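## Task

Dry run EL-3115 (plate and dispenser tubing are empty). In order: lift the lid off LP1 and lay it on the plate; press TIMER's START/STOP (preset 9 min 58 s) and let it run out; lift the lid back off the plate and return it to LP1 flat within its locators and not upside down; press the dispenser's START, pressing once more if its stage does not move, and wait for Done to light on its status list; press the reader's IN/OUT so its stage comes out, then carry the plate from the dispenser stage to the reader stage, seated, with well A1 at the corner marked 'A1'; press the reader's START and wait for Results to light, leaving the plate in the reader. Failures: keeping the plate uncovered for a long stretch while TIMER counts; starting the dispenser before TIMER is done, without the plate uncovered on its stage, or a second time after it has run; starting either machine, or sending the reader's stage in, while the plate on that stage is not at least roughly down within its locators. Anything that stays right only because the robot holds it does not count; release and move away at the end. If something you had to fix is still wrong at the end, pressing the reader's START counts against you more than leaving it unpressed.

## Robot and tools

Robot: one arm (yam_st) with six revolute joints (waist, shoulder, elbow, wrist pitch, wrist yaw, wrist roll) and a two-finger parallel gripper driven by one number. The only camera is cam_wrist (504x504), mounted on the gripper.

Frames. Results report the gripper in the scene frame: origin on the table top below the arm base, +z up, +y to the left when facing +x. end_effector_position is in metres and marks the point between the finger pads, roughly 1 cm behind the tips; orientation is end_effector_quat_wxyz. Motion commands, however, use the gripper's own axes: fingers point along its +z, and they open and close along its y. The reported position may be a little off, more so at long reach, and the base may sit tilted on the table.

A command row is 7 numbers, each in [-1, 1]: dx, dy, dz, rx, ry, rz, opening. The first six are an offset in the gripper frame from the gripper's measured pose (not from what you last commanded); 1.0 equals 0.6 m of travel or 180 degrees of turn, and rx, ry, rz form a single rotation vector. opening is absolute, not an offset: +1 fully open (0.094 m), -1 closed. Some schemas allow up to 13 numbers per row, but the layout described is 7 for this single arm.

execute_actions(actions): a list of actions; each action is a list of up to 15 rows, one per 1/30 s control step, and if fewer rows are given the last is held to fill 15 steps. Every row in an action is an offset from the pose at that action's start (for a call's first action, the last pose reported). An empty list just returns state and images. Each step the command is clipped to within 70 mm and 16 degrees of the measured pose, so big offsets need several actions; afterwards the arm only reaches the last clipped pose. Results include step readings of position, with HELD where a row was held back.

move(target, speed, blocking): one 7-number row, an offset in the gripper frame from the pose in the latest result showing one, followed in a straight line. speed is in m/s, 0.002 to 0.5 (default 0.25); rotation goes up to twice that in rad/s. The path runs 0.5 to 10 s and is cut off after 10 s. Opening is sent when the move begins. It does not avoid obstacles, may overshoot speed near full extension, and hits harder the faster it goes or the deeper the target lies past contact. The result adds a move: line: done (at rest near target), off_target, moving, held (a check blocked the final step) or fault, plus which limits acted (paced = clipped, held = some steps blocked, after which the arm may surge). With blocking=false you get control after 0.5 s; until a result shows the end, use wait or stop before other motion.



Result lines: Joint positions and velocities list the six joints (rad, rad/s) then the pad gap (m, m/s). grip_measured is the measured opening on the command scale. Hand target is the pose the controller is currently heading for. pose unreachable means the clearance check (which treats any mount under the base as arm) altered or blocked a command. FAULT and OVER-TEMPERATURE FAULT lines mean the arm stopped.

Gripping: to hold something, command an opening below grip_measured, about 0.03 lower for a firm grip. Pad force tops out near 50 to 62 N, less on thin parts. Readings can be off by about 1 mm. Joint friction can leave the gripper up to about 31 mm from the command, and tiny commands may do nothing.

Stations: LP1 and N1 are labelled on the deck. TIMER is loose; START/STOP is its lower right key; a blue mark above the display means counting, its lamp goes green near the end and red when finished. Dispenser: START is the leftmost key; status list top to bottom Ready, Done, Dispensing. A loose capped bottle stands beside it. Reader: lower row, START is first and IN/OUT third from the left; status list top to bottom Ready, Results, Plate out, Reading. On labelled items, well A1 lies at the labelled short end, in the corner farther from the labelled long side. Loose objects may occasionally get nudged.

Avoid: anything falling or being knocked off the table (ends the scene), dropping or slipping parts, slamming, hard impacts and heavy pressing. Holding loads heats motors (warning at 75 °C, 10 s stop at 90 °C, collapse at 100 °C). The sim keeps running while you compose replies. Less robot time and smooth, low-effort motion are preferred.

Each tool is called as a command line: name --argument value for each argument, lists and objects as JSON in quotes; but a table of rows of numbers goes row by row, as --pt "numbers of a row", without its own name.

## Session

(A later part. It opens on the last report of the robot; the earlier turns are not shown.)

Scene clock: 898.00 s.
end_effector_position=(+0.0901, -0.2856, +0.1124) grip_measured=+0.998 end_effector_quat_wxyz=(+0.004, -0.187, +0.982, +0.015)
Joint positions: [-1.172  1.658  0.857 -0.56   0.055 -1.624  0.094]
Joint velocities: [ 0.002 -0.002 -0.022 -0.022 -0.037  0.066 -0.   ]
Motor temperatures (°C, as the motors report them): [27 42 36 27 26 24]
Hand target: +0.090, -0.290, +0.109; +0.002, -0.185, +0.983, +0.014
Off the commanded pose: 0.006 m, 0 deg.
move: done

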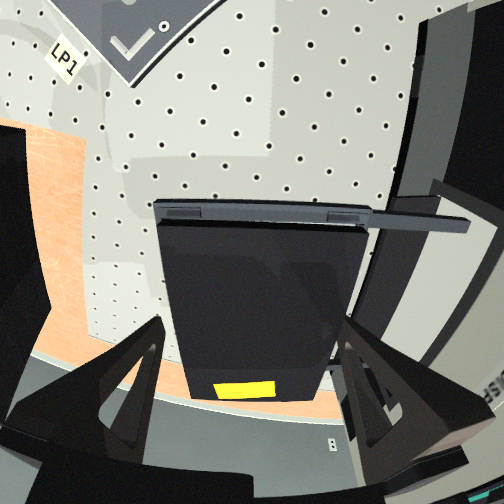

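Re-centring with the wrist, then gripping.

move --target '[0,-0.013,0,0.01,0,0,1]' --speed 0.02

move --target '[0,0,0,0,0,0,0.74]'

Scene clock: 901.70 s.
end_effector_position=(+0.0915, -0.2899, +0.1123) grip_measured=+0.998 end_effector_quat_wxyz=(+0.005, -0.186, +0.982, +0.006)
Joint positions: [-1.172  1.658  0.857 -0.542  0.055 -1.624  0.094]
Joint velocities: [ 0.007 -0.007  0.007  0.051  0.11  -0.022 -0.001]
Motor temperatures (°C, as the motors report them): [27 42 36 27 26 24]
Hand target: +0.093, -0.293, +0.112; +0.006, -0.187, +0.982, -0.000
Off the commanded pose: 0.003 m, 1 deg.
move: done

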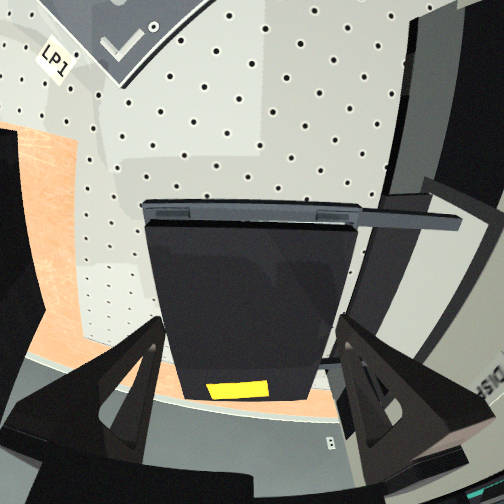

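Scene clock: 902.20 s.
end_effector_position=(+0.0915, -0.2899, +0.1123) grip_measured=+0.775 end_effector_quat_wxyz=(+0.005, -0.186, +0.982, +0.006)
Joint positions: [-1.172  1.658  0.857 -0.542  0.055 -1.624  0.083]
Joint velocities: [-0.007  0.012 -0.002  0.022  0.007 -0.081 -0.   ]
Motor temperatures (°C, as the motors report them): [27 42 36 27 26 24]
Hand target: +0.092, -0.290, +0.112; +0.005, -0.186, +0.982, +0.006
Off the commanded pose: 0.000 m, 0 deg.
move: done

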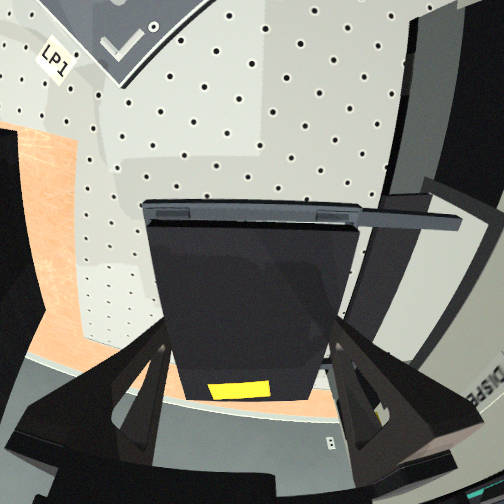

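move --target '[0,-0.005,-0.043,0.012,0,0,0.74]' --speed 0.03

move --target '[0,0,-0.08,0,0,0,0.74]' --speed 0.08

Scene clock: 907.33 s.
end_effector_position=(+0.0903, -0.2901, +0.1303) grip_measured=+0.775 end_effector_quat_wxyz=(+0.006, -0.186, +0.983, -0.005)
Joint positions: [-1.172  1.589  0.857 -0.59   0.055 -1.624  0.083]
Joint velocities: [ 0.002  0.012 -0.012 -0.051  0.037  0.007  0.001]
Motor temperatures (°C, as the motors report them): [27 43 36 27 26 24]
Hand target: +0.093, -0.293, +0.137; +0.008, -0.187, +0.982, -0.013
Off the commanded pose: 0.009 m, 1 deg.
move: done

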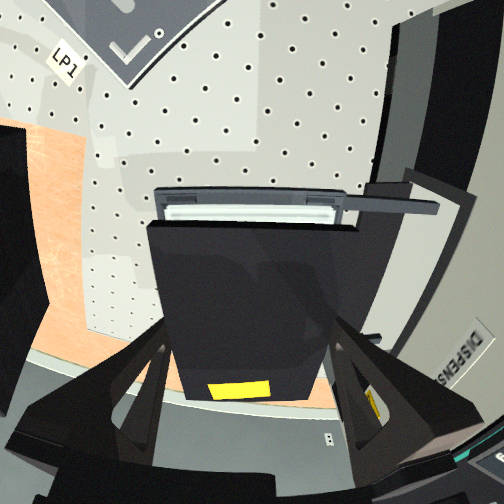

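Scene clock: 908.47 s.
end_effector_position=(+0.0855, -0.2837, +0.1683) grip_measured=+0.775 end_effector_quat_wxyz=(+0.004, -0.185, +0.983, +0.008)
Joint positions: [-1.172  1.489  0.92  -0.78   0.055 -1.62   0.083]
Joint velocities: [ 0.002  0.012  0.002 -0.022 -0.11   0.051  0.   ]
Motor temperatures (°C, as the motors report them): [27 43 36 27 26 24]
Hand target: +0.090, -0.289, +0.178; +0.006, -0.186, +0.983, -0.005
Off the commanded pose: 0.012 m, 2 deg.
move: off_target

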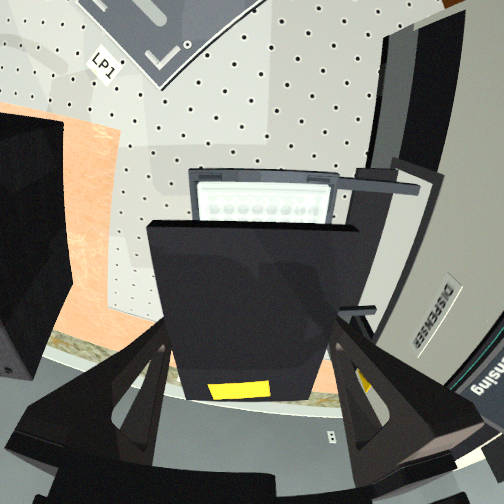

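move --target '[-0.363,0.085,0,0,0,0.277,0.74]' --speed 0.2

move --target '[0.0,0,0.19,0,0,0,0.74]' --speed 0.1

zoom_image --camera "cam_wrist" --region '[100,130,400,350]'

Scene clock: 916.27 s.
end_effector_position=(+0.2605, -0.1604, +0.1669) grip_measured=+0.775 end_effector_quat_wxyz=(-0.006, +0.245, +0.970, +0.005)
Joint positions: [-0.361  1.685  1.001 -0.782  0.211  0.054  0.083]
Joint velocities: [-0.017  0.002 -0.017 -0.037 -0.037 -0.022 -0.   ]
Motor temperatures (°C, as the motors report them): [27 43 37 27 26 24]
Hand target: +0.264, -0.160, +0.166; -0.012, +0.244, +0.970, +0.002
Off the commanded pose: 0.011 m, 1 deg.
move: off_target

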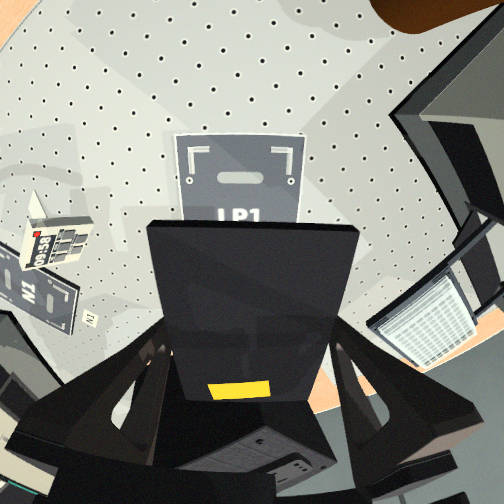

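Scene clock: 917.97 s.
end_effector_position=(+0.2688, -0.1649, +0.0621) grip_measured=+0.775 end_effector_quat_wxyz=(+0.006, +0.246, +0.969, -0.000)
Joint positions: [-0.434  1.985  0.896 -0.337  0.206 -0.022  0.083]
Joint velocities: [ 0.017  0.002 -0.002 -0.007  0.081 -0.066 -0.001]
Motor temperatures (°C, as the motors report them): [27 43 37 27 26 24]
Hand target: +0.261, -0.161, +0.055; -0.005, +0.245, +0.969, +0.006
Off the commanded pose: 0.014 m, 1 deg.
move: off_target

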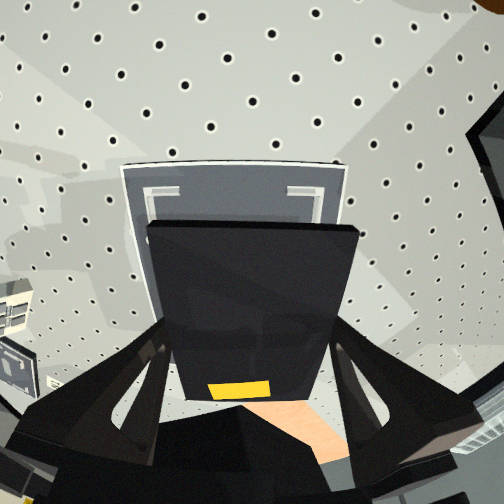

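Region (100, 130, 400, 350) of cam_wrist's 504x504 image, scaled by 1.680, with more detail than that image has; it fills the top 370 rows of this view, and the rest is white.

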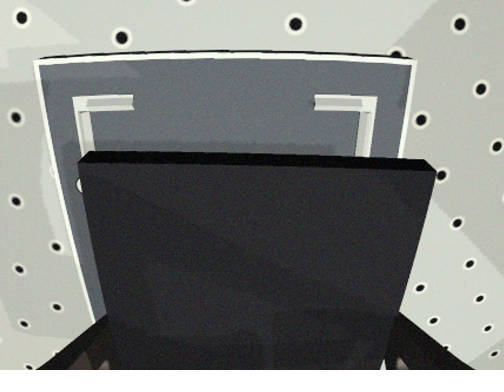

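move --target '[0.003,0.02,0.043,0,0,0,0.74]' --speed 0.04

zoom_image --camera "cam_wrist" --region '[100,130,400,350]'

Scene clock: 924.57 s.
end_effector_position=(+0.2746, -0.1603, +0.0420) grip_measured=+0.775 end_effector_quat_wxyz=(+0.011, +0.249, +0.969, -0.001)
Joint positions: [-0.427  2.061  0.896 -0.253  0.205 -0.012  0.083]
Joint velocities: [ 0.022 -0.012  0.012  0.051 -0.037 -0.037 -0.001]
Motor temperatures (°C, as the motors report them): [27 43 36 27 26 24]
Hand target: +0.273, -0.154, +0.037; +0.006, +0.246, +0.969, -0.000
Off the commanded pose: 0.009 m, 1 deg.
move: done

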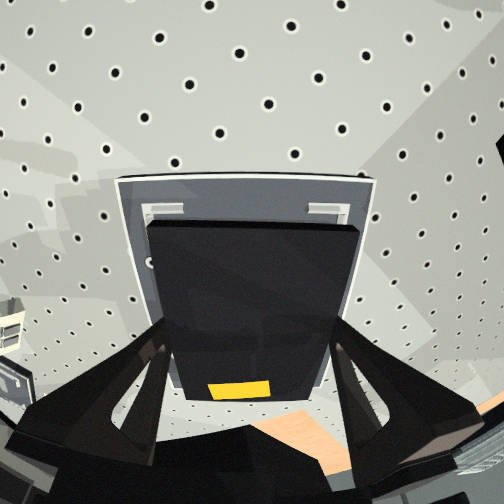

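Region (100, 130, 400, 350) of cam_wrist's 504x504 image, scaled by 1.680, with more detail than that image has; it fills the top 370 rows of this view, and the rest is white.

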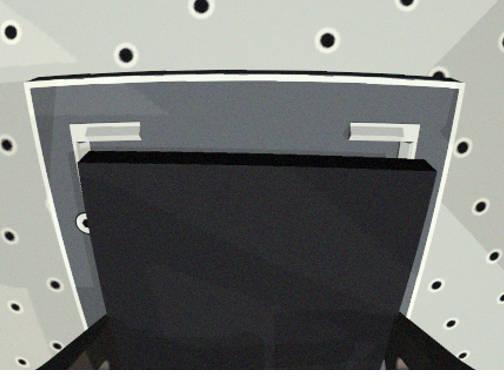

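move --target '[0,0.01,0,0,0,-0.008,0.74]' --speed 0.02

zoom_image --camera "cam_wrist" --region '[100,130,400,350]'

Scene clock: 931.07 s.
end_effector_position=(+0.2763, -0.1585, +0.0425) grip_measured=+0.775 end_effector_quat_wxyz=(+0.013, +0.245, +0.969, -0.001)
Joint positions: [-0.42   2.061  0.896 -0.251  0.205 -0.012  0.083]
Joint velocities: [-0.002  0.002  0.002  0.037 -0.007 -0.007  0.   ]
Motor temperatures (°C, as the motors report them): [27 43 36 27 26 24]
Hand target: +0.277, -0.155, +0.042; +0.011, +0.236, +0.972, -0.001
Off the commanded pose: 0.004 m, 1 deg.
move: done

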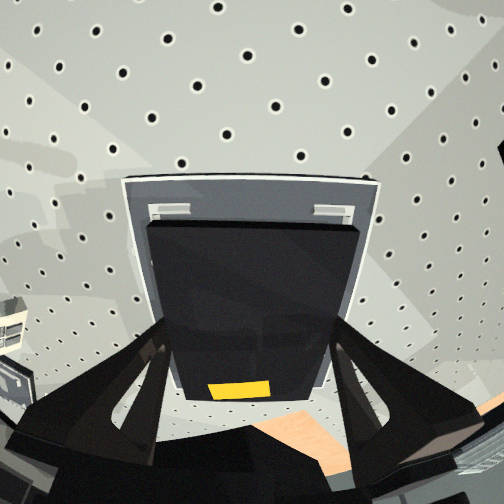

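Region (100, 130, 400, 350) of cam_wrist's 504x504 image, scaled by 1.680, with more detail than that image has; it fills the top 370 rows of this view, and the rest is white.

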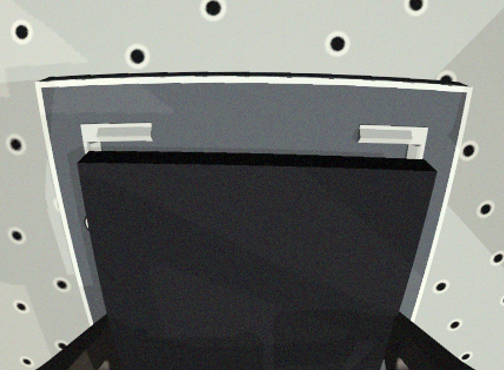

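move --target '[0.007,0,0.018,0,0.006,0,0.74]' --speed 0.02

zoom_image --camera "cam_wrist" --region '[100,130,400,350]'

Scene clock: 937.60 s.
end_effector_position=(+0.2739, -0.1559, +0.0372) grip_measured=+0.775 end_effector_quat_wxyz=(+0.006, +0.244, +0.970, +0.001)
Joint positions: [-0.42   2.08   0.896 -0.245  0.205 -0.012  0.083]
Joint velocities: [ 0.002 -0.027 -0.002 -0.066  0.037 -0.037  0.   ]
Motor temperatures (°C, as the motors report them): [27 44 36 27 26 24]
Hand target: +0.273, -0.157, +0.032; +0.004, +0.246, +0.969, +0.002
Off the commanded pose: 0.006 m, 0 deg.
move: done

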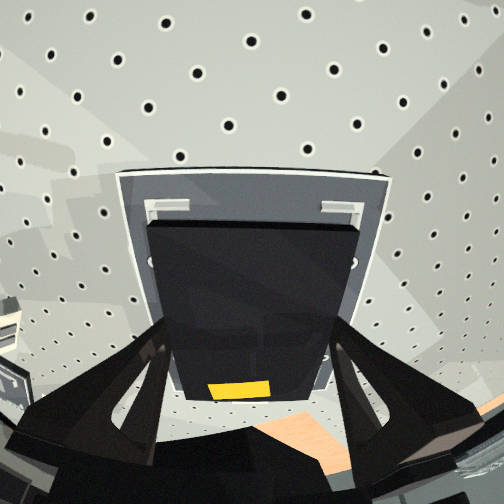

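Region (100, 130, 400, 350) of cam_wrist's 504x504 image, scaled by 1.680, with more detail than that image has; it fills the top 370 rows of this view, and the rest is white.

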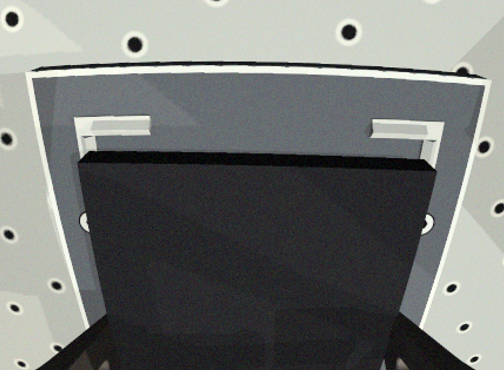

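move --target '[0,-0.004,0.02,0,0,0,0.74]' --speed 0.015

zoom_image --camera "cam_wrist" --region '[100,130,400,420]'

Scene clock: 942.53 s.
end_effector_position=(+0.2761, -0.1563, +0.0325) grip_measured=+0.775 end_effector_quat_wxyz=(+0.011, +0.244, +0.970, +0.001)
Joint positions: [-0.422  2.097  0.896 -0.218  0.203 -0.017  0.083]
Joint velocities: [-0.002  0.007  0.017 -0.022 -0.022 -0.051 -0.   ]
Motor temperatures (°C, as the motors report them): [27 44 36 27 26 24]
Hand target: +0.273, -0.158, +0.026; +0.006, +0.244, +0.970, +0.001
Off the commanded pose: 0.008 m, 1 deg.
move: done

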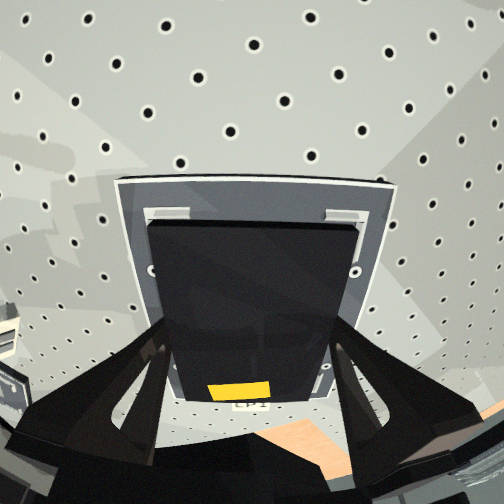

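Region (100, 130, 400, 420) of cam_wrist's 504x504 image, scaled by 1.680, with more detail than that image has; it fills the top 487 rows of this view, and the rest is white.

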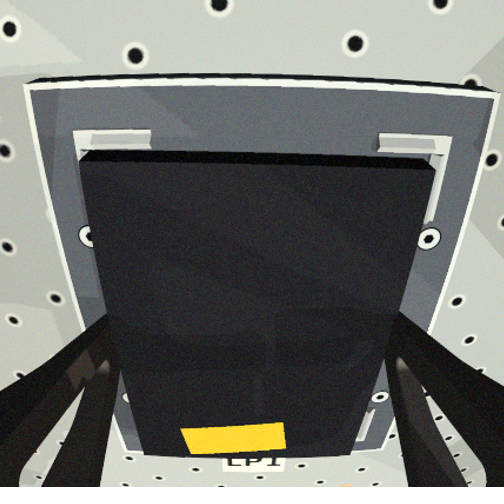

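move --target '[0,0,0,0,0,0,1]'

move --target '[0,0,-0.1,0,0,0,1]' --speed 0.08

zoom_image --camera "cam_wrist" --region '[130,130,380,380]'

Scene clock: 947.20 s.
end_effector_position=(+0.2761, -0.1563, +0.0325) grip_measured=+0.998 end_effector_quat_wxyz=(+0.011, +0.243, +0.970, +0.001)
Joint positions: [-0.422  2.097  0.896 -0.218  0.202 -0.018  0.094]
Joint velocities: [-0.032  0.002 -0.007 -0.007  0.066 -0.037 -0.   ]
Motor temperatures (°C, as the motors report them): [27 44 35 27 26 24]
Hand target: +0.276, -0.156, +0.032; +0.011, +0.243, +0.970, +0.001
Off the commanded pose: 0.000 m, 0 deg.
move: done

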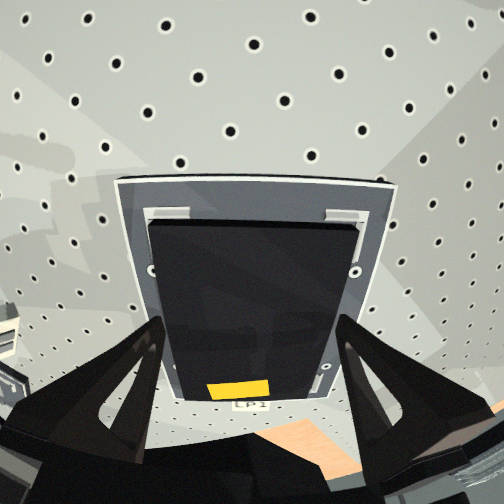

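Scene clock: 948.47 s.
end_effector_position=(+0.2702, -0.1539, +0.0845) grip_measured=+0.998 end_effector_quat_wxyz=(+0.004, +0.243, +0.970, +0.005)
Joint positions: [-0.39   1.912  0.896 -0.425  0.203  0.017  0.094]
Joint velocities: [ 0.022  0.007 -0.012 -0.051 -0.037  0.066  0.001]
Motor temperatures (°C, as the motors report them): [27 44 35 27 26 24]
Hand target: +0.274, -0.155, +0.092; +0.011, +0.243, +0.970, +0.000
Off the commanded pose: 0.009 m, 1 deg.
move: done

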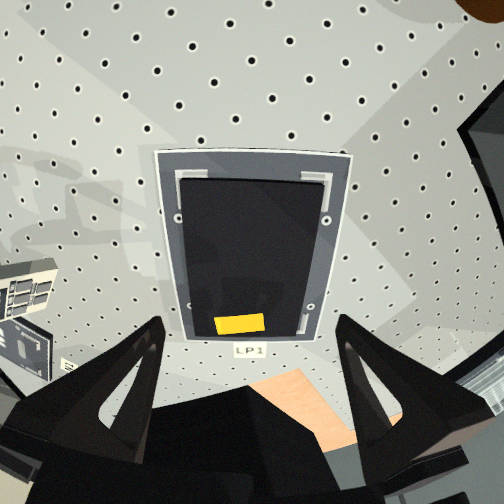

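Region (130, 130, 380, 380) of cam_wrist's 504x504 image, scaled by 2.016, with more detail than that image has.

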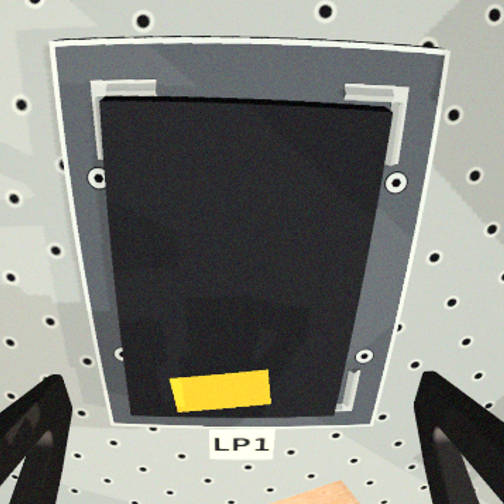

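move --target '[0.035,0,0.095,0,0,0,1]' --speed 0.05

Scene clock: 953.00 s.
end_effector_position=(+0.2631, -0.1492, +0.0361) grip_measured=+0.998 end_effector_quat_wxyz=(+0.018, +0.245, +0.969, -0.001)
Joint positions: [-0.42   2.049  0.813 -0.169  0.203 -0.015  0.094]
Joint velocities: [ 0.007 -0.007  0.007  0.095  0.037 -0.007 -0.   ]
Motor temperatures (°C, as the motors report them): [27 44 35 27 26 24]
Hand target: +0.253, -0.144, +0.028; +0.005, +0.243, +0.970, +0.005
Off the commanded pose: 0.015 m, 2 deg.
move: off_target

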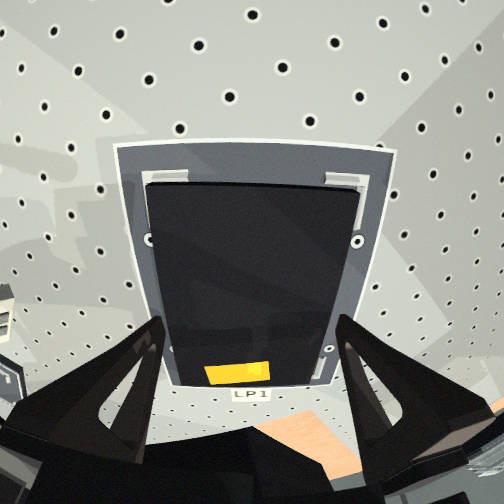

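move --target '[0.007,0,0.015,0,0.005,0,1]' --speed 0.02

move --target '[0,-0.018,0,0,0,0,1]' --speed 0.015

zoom_image --camera "cam_wrist" --region '[100,130,400,420]'

Scene clock: 958.03 s.
end_effector_position=(+0.2642, -0.1497, +0.0361) grip_measured=+0.998 end_effector_quat_wxyz=(+0.020, +0.245, +0.969, -0.001)
Joint positions: [-0.42   2.049  0.813 -0.164  0.203 -0.016  0.094]
Joint velocities: [ 0.007 -0.002  0.002 -0.066  0.022  0.007 -0.001]
Motor temperatures (°C, as the motors report them): [27 44 35 27 26 24]
Hand target: +0.260, -0.147, +0.027; +0.010, +0.245, +0.970, +0.001
Off the commanded pose: 0.010 m, 1 deg.
move: done

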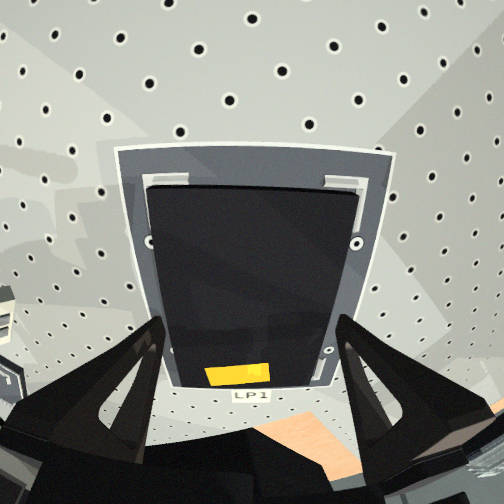

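Scene clock: 958.97 s.
end_effector_position=(+0.2601, -0.1552, +0.0347) grip_measured=+0.998 end_effector_quat_wxyz=(+0.018, +0.244, +0.970, -0.001)
Joint positions: [-0.443  2.049  0.813 -0.164  0.2   -0.041  0.094]
Joint velocities: [ 0.007  0.012  0.002  0.037 -0.037  0.022  0.   ]
Motor temperatures (°C, as the motors report them): [27 44 35 27 26 24]
Hand target: +0.259, -0.159, +0.036; +0.020, +0.245, +0.969, -0.001
Off the commanded pose: 0.004 m, 0 deg.
move: done

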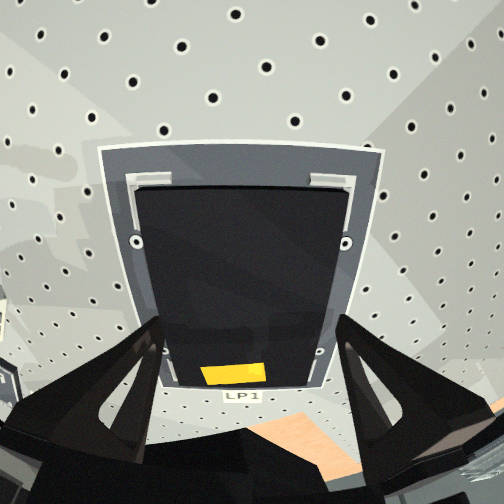

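Region (100, 130, 400, 420) of cam_wrist's 504x504 image, scaled by 1.680, with more detail than that image has; it fills the top 487 rows of this view, and the rest is white.

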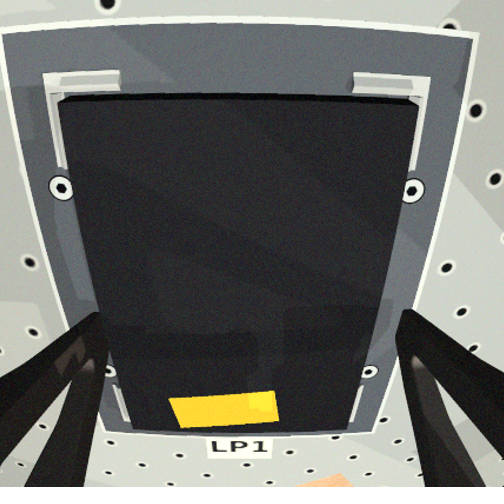

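move --target '[0,0.012,-0.06,0,0,0,1]' --speed 0.04

move --target '[0.013,-0.19,-0.45,0,0,0.228,-1]' --speed 0.25

move --target '[0,0,0,0,-0.22,0,-1]' --speed 0.25

Scene clock: 968.70 s.
end_effector_position=(+0.2604, -0.1485, +0.0640) grip_measured=+0.998 end_effector_quat_wxyz=(+0.014, +0.244, +0.970, +0.002)
Joint positions: [-0.404  1.943  0.813 -0.288  0.202  0.001  0.094]
Joint velocities: [-0.002  0.007 -0.012 -0.022  0.037  0.081 -0.   ]
Motor temperatures (°C, as the motors report them): [27 45 35 27 26 24]
Hand target: +0.262, -0.148, +0.070; +0.017, +0.244, +0.970, -0.002
Off the commanded pose: 0.007 m, 1 deg.
move: done

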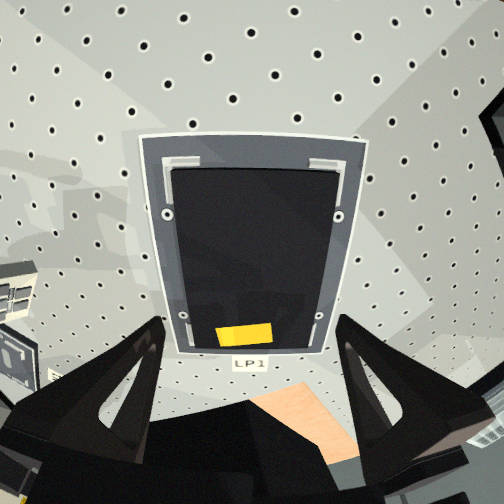

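Scene clock: 970.83 s.
end_effector_position=(+0.1945, -0.2357, +0.3267) grip_measured=-0.997 end_effector_quat_wxyz=(+0.010, +0.560, +0.828, +0.008)
Joint positions: [-0.616  1.424  1.439 -1.398  0.163  0.484  0.   ]
Joint velocities: [ 0.012 -0.022  0.002  0.007 -0.037 -0.037  0.   ]
Motor temperatures (°C, as the motors report them): [27 45 35 27 26 24]
Hand target: +0.192, -0.238, +0.332; +0.014, +0.569, +0.822, +0.010
Off the commanded pose: 0.011 m, 1 deg.
move: off_target

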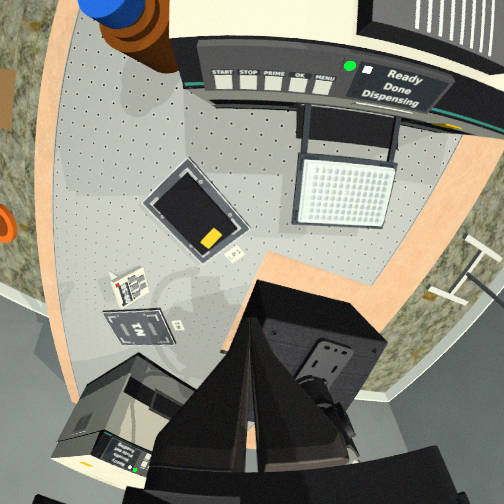

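Scene clock: 972.87 s.
end_effector_position=(+0.1965, -0.2391, +0.3224) grip_measured=-0.997 end_effector_quat_wxyz=(+0.282, +0.528, +0.779, -0.185)
Joint positions: [-0.354  0.942  0.81  -0.706  0.625  0.491  0.   ]
Joint velocities: [-0.002  0.012 -0.002  0.022 -0.095 -0.007  0.001]
Motor temperatures (°C, as the motors report them): [27 45 35 28 26 24]
Hand target: +0.195, -0.237, +0.323; +0.290, +0.523, +0.779, -0.187
Off the commanded pose: 0.006 m, 1 deg.
move: done

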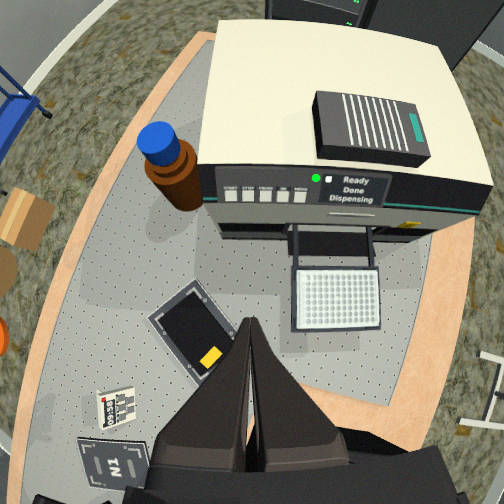

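move --target '[-0.03,0.04,0.1,0,-0.08,0,-1]' --speed 0.12

Scene clock: 979.23 s.
end_effector_position=(+0.2432, -0.2797, +0.3019) grip_measured=-0.997 end_effector_quat_wxyz=(+0.395, +0.501, +0.731, -0.242)
Joint positions: [-0.403  1.077  0.587  0.006  0.662  0.27   0.   ]
Joint velocities: [-0.007 -0.007 -0.012  0.022 -0.051  0.066  0.   ]
Motor temperatures (°C, as the motors report them): [27 44 36 29 26 24]
Hand target: +0.239, -0.279, +0.289; +0.379, +0.499, +0.738, -0.249
Off the commanded pose: 0.015 m, 2 deg.
move: off_target

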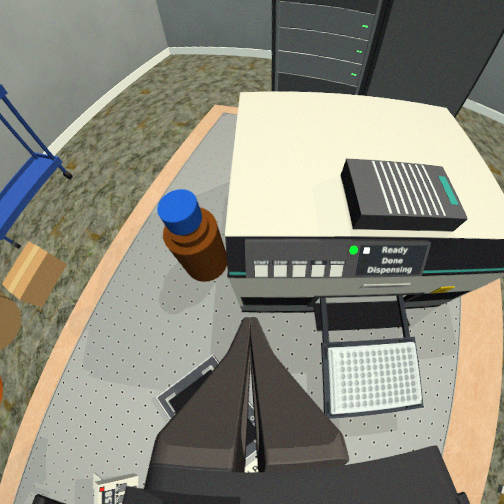

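move --target '[0.082,-0.02,0.057,0,0,0,-1]' --speed 0.1

Scene clock: 985.33 s.
end_effector_position=(+0.2385, -0.2854, +0.2540) grip_measured=-0.997 end_effector_quat_wxyz=(+0.408, +0.504, +0.722, -0.240)
Joint positions: [-0.488  1.193  0.423  0.342  0.583  0.228  0.   ]
Joint velocities: [-0.017 -0.027 -0.012  0.066  0.022  0.007 -0.001]
Motor temperatures (°C, as the motors report them): [27 43 36 30 26 24]
Hand target: +0.234, -0.283, +0.242; +0.395, +0.502, +0.731, -0.241
Off the commanded pose: 0.013 m, 2 deg.
move: off_target

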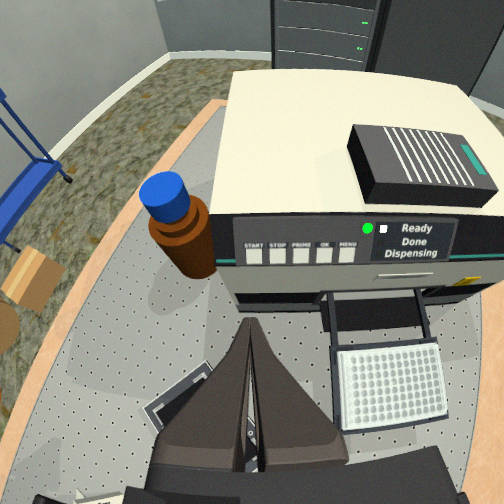

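move --target '[0,-0.005,0.08,0,0,0,-1]' --speed 0.06

Scene clock: 989.70 s.
end_effector_position=(+0.2491, -0.3163, +0.2280) grip_measured=-0.997 end_effector_quat_wxyz=(+0.406, +0.506, +0.724, -0.236)
Joint positions: [-0.596  1.397  0.472  0.515  0.48   0.185  0.   ]
Joint velocities: [-0.002 -0.012  0.012  0.007 -0.022 -0.007 -0.001]
Motor temperatures (°C, as the motors report them): [27 42 36 31 26 24]
Hand target: +0.252, -0.323, +0.229; +0.408, +0.505, +0.722, -0.238
Off the commanded pose: 0.007 m, 1 deg.
move: done

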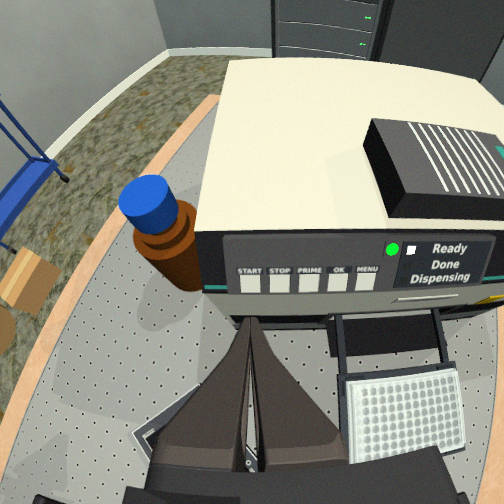

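move --target '[-0.015,0,0.045,0,0,0,-1]' --speed 0.04

zoom_image --camera "cam_wrist" --region '[150,220,504,450]'

Scene clock: 994.97 s.
end_effector_position=(+0.2569, -0.3347, +0.2210) grip_measured=-0.997 end_effector_quat_wxyz=(+0.404, +0.507, +0.724, -0.233)
Joint positions: [-0.639  1.481  0.536  0.536  0.438  0.172  0.   ]
Joint velocities: [-0.002  0.007 -0.022 -0.007 -0.037 -0.095  0.   ]
Motor temperatures (°C, as the motors report them): [27 41 37 31 26 24]
Hand target: +0.259, -0.341, +0.221; +0.406, +0.506, +0.723, -0.236
Off the commanded pose: 0.007 m, 0 deg.
move: done

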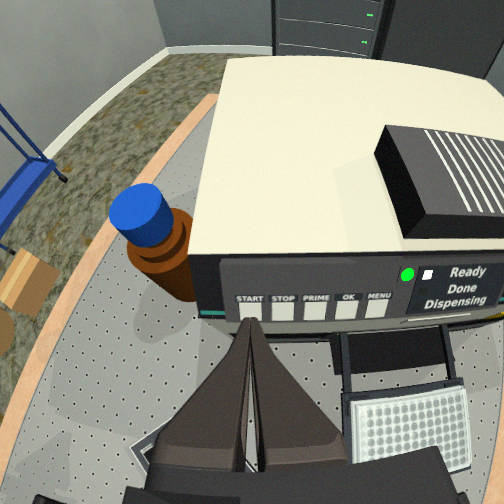

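Region (150, 220, 504, 450) of cam_wrist's 504x504 image, scaled by 1.424, with more detail than that image has; it fills the top 327 rows of this view, and the rest is white.

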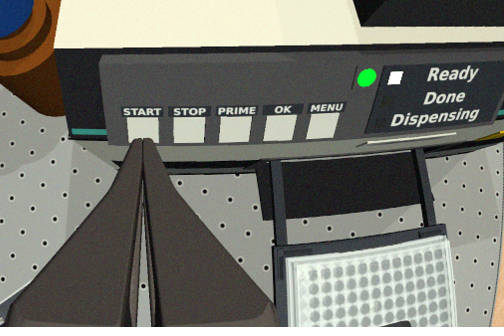

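move --target '[0,0,0.03,0,0,0,-1]' --speed 0.02

Scene clock: 998.07 s.
end_effector_position=(+0.2607, -0.3412, +0.2117) grip_measured=-0.997 end_effector_quat_wxyz=(+0.402, +0.508, +0.726, -0.231)
Joint positions: [-0.655  1.538  0.557  0.567  0.42   0.169  0.   ]
Joint velocities: [ 0.022 -0.007  0.002  0.022 -0.066 -0.154  0.001]
Motor temperatures (°C, as the motors report them): [27 41 37 32 26 24]
Hand target: +0.263, -0.348, +0.211; +0.404, +0.508, +0.724, -0.233
Off the commanded pose: 0.007 m, 0 deg.
move: done

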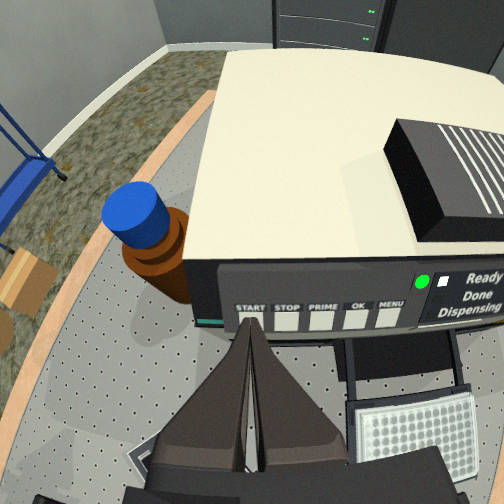

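move --target '[0,0,0.027,0,0,0,-1]' --speed 0.02

Scene clock: 1001.33 s.
end_effector_position=(+0.2620, -0.3405, +0.2060) grip_measured=-0.997 end_effector_quat_wxyz=(+0.399, +0.507, +0.729, -0.228)
Joint positions: [-0.657  1.56   0.557  0.58   0.414  0.168  0.   ]
Joint velocities: [ 0.007 -0.002 -0.012  0.095 -0.037 -0.066  0.001]
Motor temperatures (°C, as the motors report them): [27 41 37 32 26 24]
Hand target: +0.265, -0.353, +0.203; +0.402, +0.509, +0.726, -0.230
Off the commanded pose: 0.014 m, 1 deg.
move: off_target

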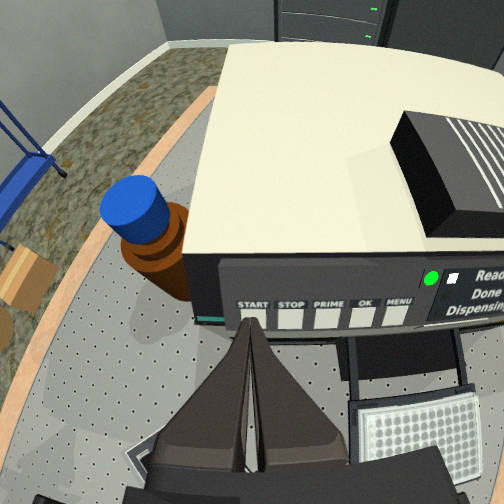

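move --target '[-0.012,-0.003,0.03,0,0,0,-1]' --speed 0.02

Scene clock: 1005.27 s.
end_effector_position=(+0.2622, -0.3409, +0.2056) grip_measured=-0.997 end_effector_quat_wxyz=(+0.396, +0.505, +0.732, -0.228)
Joint positions: [-0.658  1.56   0.563  0.568  0.412  0.162  0.   ]
Joint velocities: [-0.007 -0.012  0.022  0.095 -0.037 -0.125 -0.   ]
Motor temperatures (°C, as the motors report them): [27 40 38 33 26 24]
Hand target: +0.266, -0.357, +0.202; +0.399, +0.507, +0.729, -0.228
Off the commanded pose: 0.019 m, 1 deg.
move: off_target

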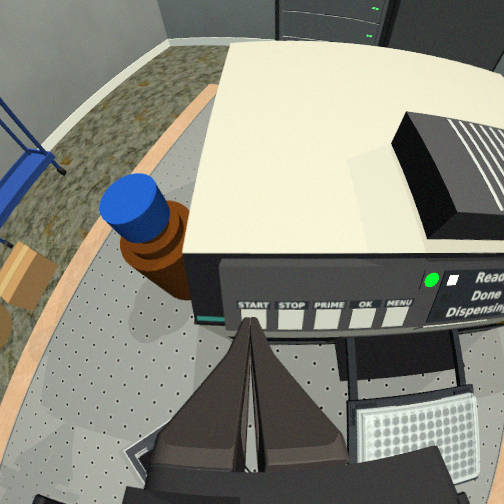

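move --target '[-0.012,0,-0.035,0,0,0,-1]' --speed 0.03

move --target '[-0.012,0,0.045,0,0,0,-1]' --speed 0.02

Scene clock: 1008.97 s.
end_effector_position=(+0.2596, -0.3378, +0.2253) grip_measured=-0.997 end_effector_quat_wxyz=(+0.402, +0.504, +0.729, -0.232)
Joint positions: [-0.641  1.474  0.563  0.496  0.431  0.165  0.   ]
Joint velocities: [ 0.002 -0.012  0.007 -0.037  0.022  0.022 -0.   ]
Motor temperatures (°C, as the motors report them): [27 40 38 33 26 24]
Hand target: +0.256, -0.330, +0.223; +0.396, +0.505, +0.732, -0.229
Off the commanded pose: 0.009 m, 1 deg.
move: done

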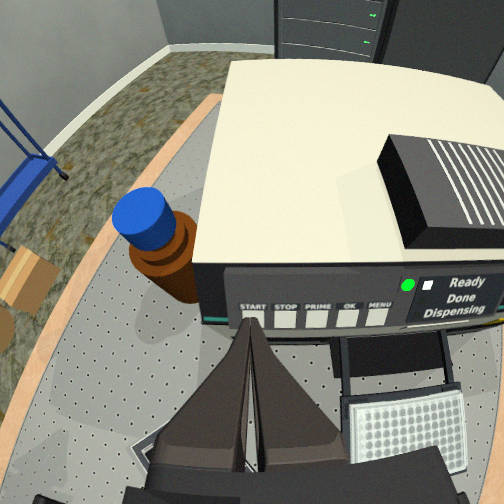

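Scene clock: 1010.60 s.
end_effector_position=(+0.2657, -0.3502, +0.2185) grip_measured=-0.997 end_effector_quat_wxyz=(+0.399, +0.504, +0.731, -0.230)
Joint positions: [-0.665  1.537  0.61   0.508  0.407  0.156  0.   ]
Joint velocities: [ 0.002 -0.027  0.002  0.007 -0.037 -0.066 -0.001]
Motor temperatures (°C, as the motors report them): [27 40 38 33 26 24]
Hand target: +0.270, -0.361, +0.217; +0.402, +0.504, +0.728, -0.231
Off the commanded pose: 0.013 m, 0 deg.
move: off_target

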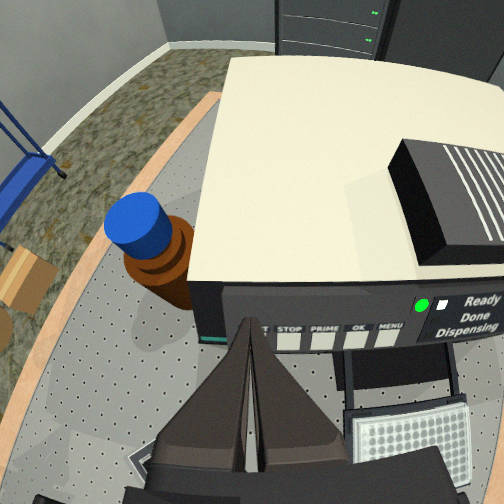

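move --target '[0.022,0,-0.035,0,0,0,-1]' --speed 0.03

Scene clock: 1018.13 s.
end_effector_position=(+0.2575, -0.3323, +0.2158) grip_measured=-0.997 end_effector_quat_wxyz=(+0.393, +0.503, +0.734, -0.231)
Joint positions: [-0.637  1.49   0.542  0.513  0.435  0.164  0.   ]
Joint velocities: [ 0.002  0.002  0.002  0.037 -0.007  0.051 -0.001]
Motor temperatures (°C, as the motors report them): [27 40 39 34 26 24]
Hand target: +0.256, -0.328, +0.219; +0.398, +0.504, +0.731, -0.231
Off the commanded pose: 0.007 m, 1 deg.
move: done

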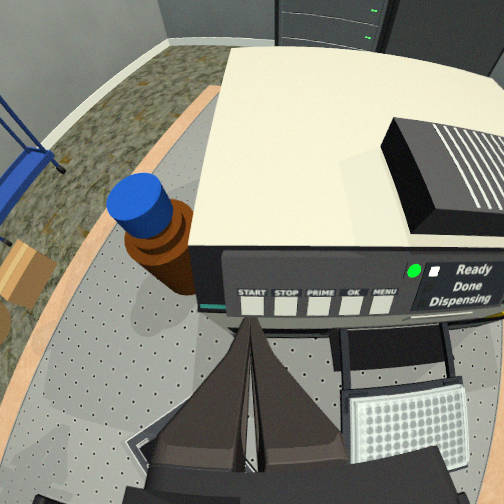

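move --target '[-0.018,0,0.045,0,0,0,-1]' --speed 0.02

Scene clock: 1024.43 s.
end_effector_position=(+0.2634, -0.3455, +0.2113) grip_measured=-0.997 end_effector_quat_wxyz=(+0.390, +0.503, +0.736, -0.230)
Joint positions: [-0.661  1.546  0.595  0.513  0.413  0.152  0.   ]
Joint velocities: [-0.012 -0.022 -0.012 -0.051 -0.037 -0.037 -0.001]
Motor temperatures (°C, as the motors report them): [27 40 39 35 26 24]
Hand target: +0.268, -0.358, +0.210; +0.393, +0.503, +0.734, -0.231
Off the commanded pose: 0.014 m, 0 deg.
move: off_target

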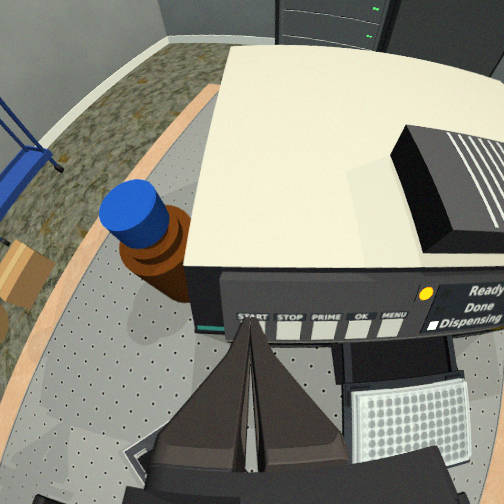

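Dispensing has started. Backing off.

move --target '[0,0,-0.15,0,0,0,-1]' --speed 0.1

wait --seconds 10

wait --seconds 10

Scene clock: 1028.90 s.
end_effector_position=(+0.2369, -0.2853, +0.2639) grip_measured=-0.997 end_effector_quat_wxyz=(+0.392, +0.501, +0.735, -0.235)
Joint positions: [-0.488  1.145  0.479  0.198  0.574  0.23   0.   ]
Joint velocities: [ 0.017 -0.012  0.007 -0.037 -0.022  0.022  0.   ]
Motor temperatures (°C, as the motors report them): [27 40 39 35 26 24]
Hand target: +0.234, -0.279, +0.262; +0.390, +0.501, +0.737, -0.233
Off the commanded pose: 0.007 m, 1 deg.
move: done

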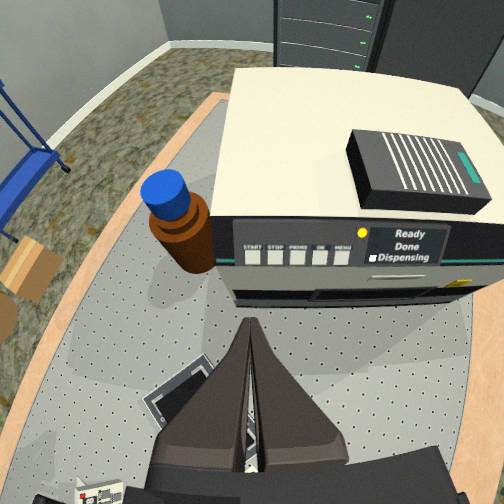

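Scene clock: 1038.90 s.
end_effector_position=(+0.2366, -0.2852, +0.2636) grip_measured=-0.997 end_effector_quat_wxyz=(+0.391, +0.501, +0.735, -0.235)
Joint positions: [-0.488  1.145  0.479  0.195  0.575  0.231  0.   ]
Joint velocities: [ 0.012  0.012 -0.007  0.051  0.007 -0.037 -0.001]
Motor temperatures (°C, as the motors report them): [27 40 39 35 26 24]
Hand target: +0.234, -0.279, +0.262; +0.390, +0.501, +0.737, -0.233
Off the commanded pose: 0.007 m, 1 deg.
wait: 10.00 s; at rest by 0.17 s

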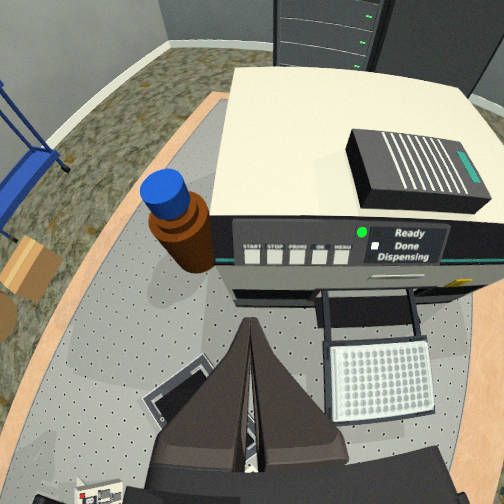

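Scene clock: 1048.90 s.
end_effector_position=(+0.2366, -0.2852, +0.2636) grip_measured=-0.997 end_effector_quat_wxyz=(+0.391, +0.501, +0.735, -0.235)
Joint positions: [-0.488  1.145  0.479  0.195  0.575  0.231  0.   ]
Joint velocities: [-0.002 -0.017 -0.012 -0.066 -0.022 -0.007  0.   ]
Motor temperatures (°C, as the motors report them): [27 40 38 35 26 24]
Hand target: +0.234, -0.279, +0.262; +0.390, +0.501, +0.737, -0.233
Off the commanded pose: 0.007 m, 1 deg.
wait: 10.00 s; at rest by 0.17 s

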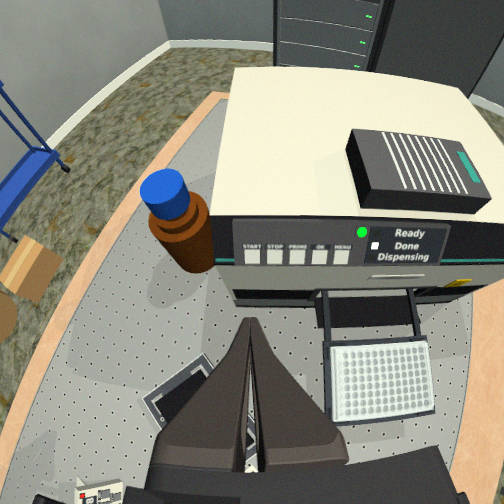

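execute_actions --actions '[]'

Scene clock: 1064.10 s.
end_effector_position=(+0.2366, -0.2852, +0.2636) grip_measured=-0.997 end_effector_quat_wxyz=(+0.391, +0.501, +0.735, -0.235)
Joint positions: [-0.488  1.145  0.479  0.195  0.575  0.231  0.   ]
Joint velocities: [-0.002 -0.012  0.002 -0.037 -0.022 -0.007 -0.   ]
Motor temperatures (°C, as the motors report them): [27 39 38 35 26 24]
Hand target: +0.234, -0.279, +0.262; +0.390, +0.501, +0.737, -0.233
Off the commanded pose: 0.007 m, 1 deg.

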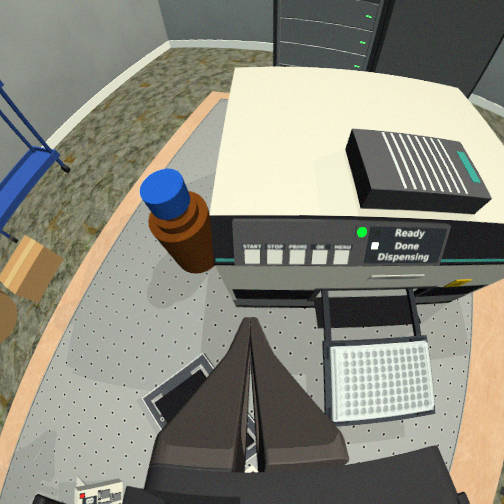

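zoom_image --camera "cam_wrist" --region '[300, 310, 460, 440]'

Region (300, 310, 460, 440) of cam_wrist's 504x504 image, scaled by 3.150, with more detail than that image has; it fills the top 410 rows of this view, and the rest is white.

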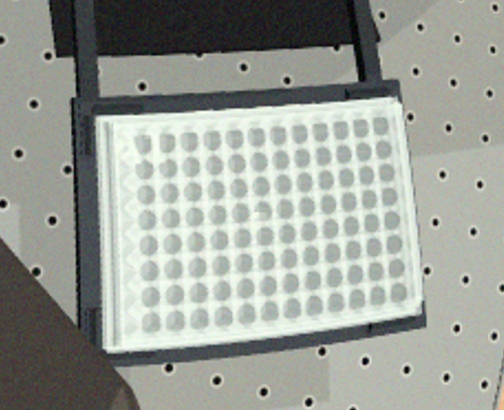

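move --target '[0.19,0.047,0.078,0.2,0,0,-1]' --speed 0.1

Scene clock: 1087.90 s.
end_effector_position=(+0.2492, -0.2529, +0.1501) grip_measured=-0.997 end_effector_quat_wxyz=(+0.211, +0.605, +0.622, -0.451)
Joint positions: [-0.243  2.051  0.956 -0.416  1.272  1.246  0.   ]
Joint velocities: [ 0.027 -0.002  0.022 -0.037 -0.022 -0.066  0.001]
Motor temperatures (°C, as the motors report them): [27 39 38 35 26 24]
Hand target: +0.254, -0.250, +0.148; +0.213, +0.600, +0.624, -0.453
Off the commanded pose: 0.011 m, 1 deg.
move: off_target

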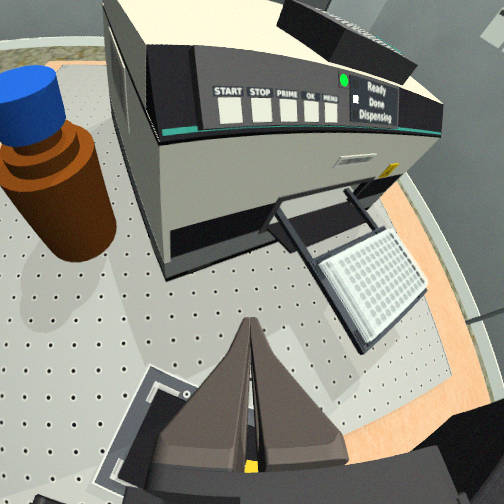

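zoom_image --camera "cam_wrist" --region '[290, 210, 440, 360]'

Region (290, 210, 440, 360) of cam_wrist's 504x504 image, scaled by 3.360, with more detail than that image has.

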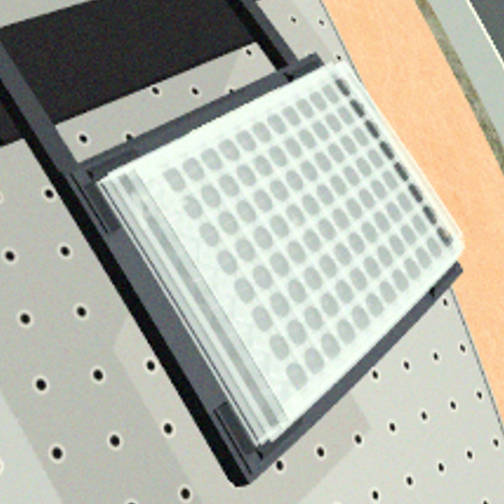

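move --target '[0.06,-0.057,-0.46,-0.33,0.154,-0.443,-1]' --speed 0.15

Scene clock: 1107.17 s.
end_effector_position=(+0.2842, -0.0072, +0.2663) grip_measured=-0.997 end_effector_quat_wxyz=(+0.003, +0.010, +1.000, -0.011)
Joint positions: [ 0.279  1.652  1.208 -1.164  0.268  0.235  0.   ]
Joint velocities: [ 0.007  0.012  0.007  0.022  0.007 -0.051 -0.   ]
Motor temperatures (°C, as the motors report them): [27 41 38 33 26 24]
Hand target: +0.286, -0.002, +0.266; -0.004, -0.002, +1.000, -0.009
Off the commanded pose: 0.008 m, 2 deg.
move: done

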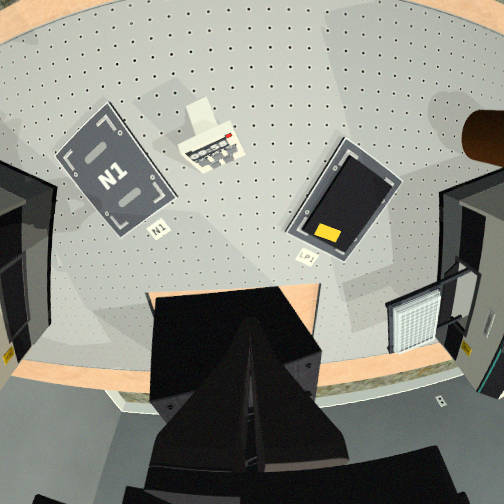

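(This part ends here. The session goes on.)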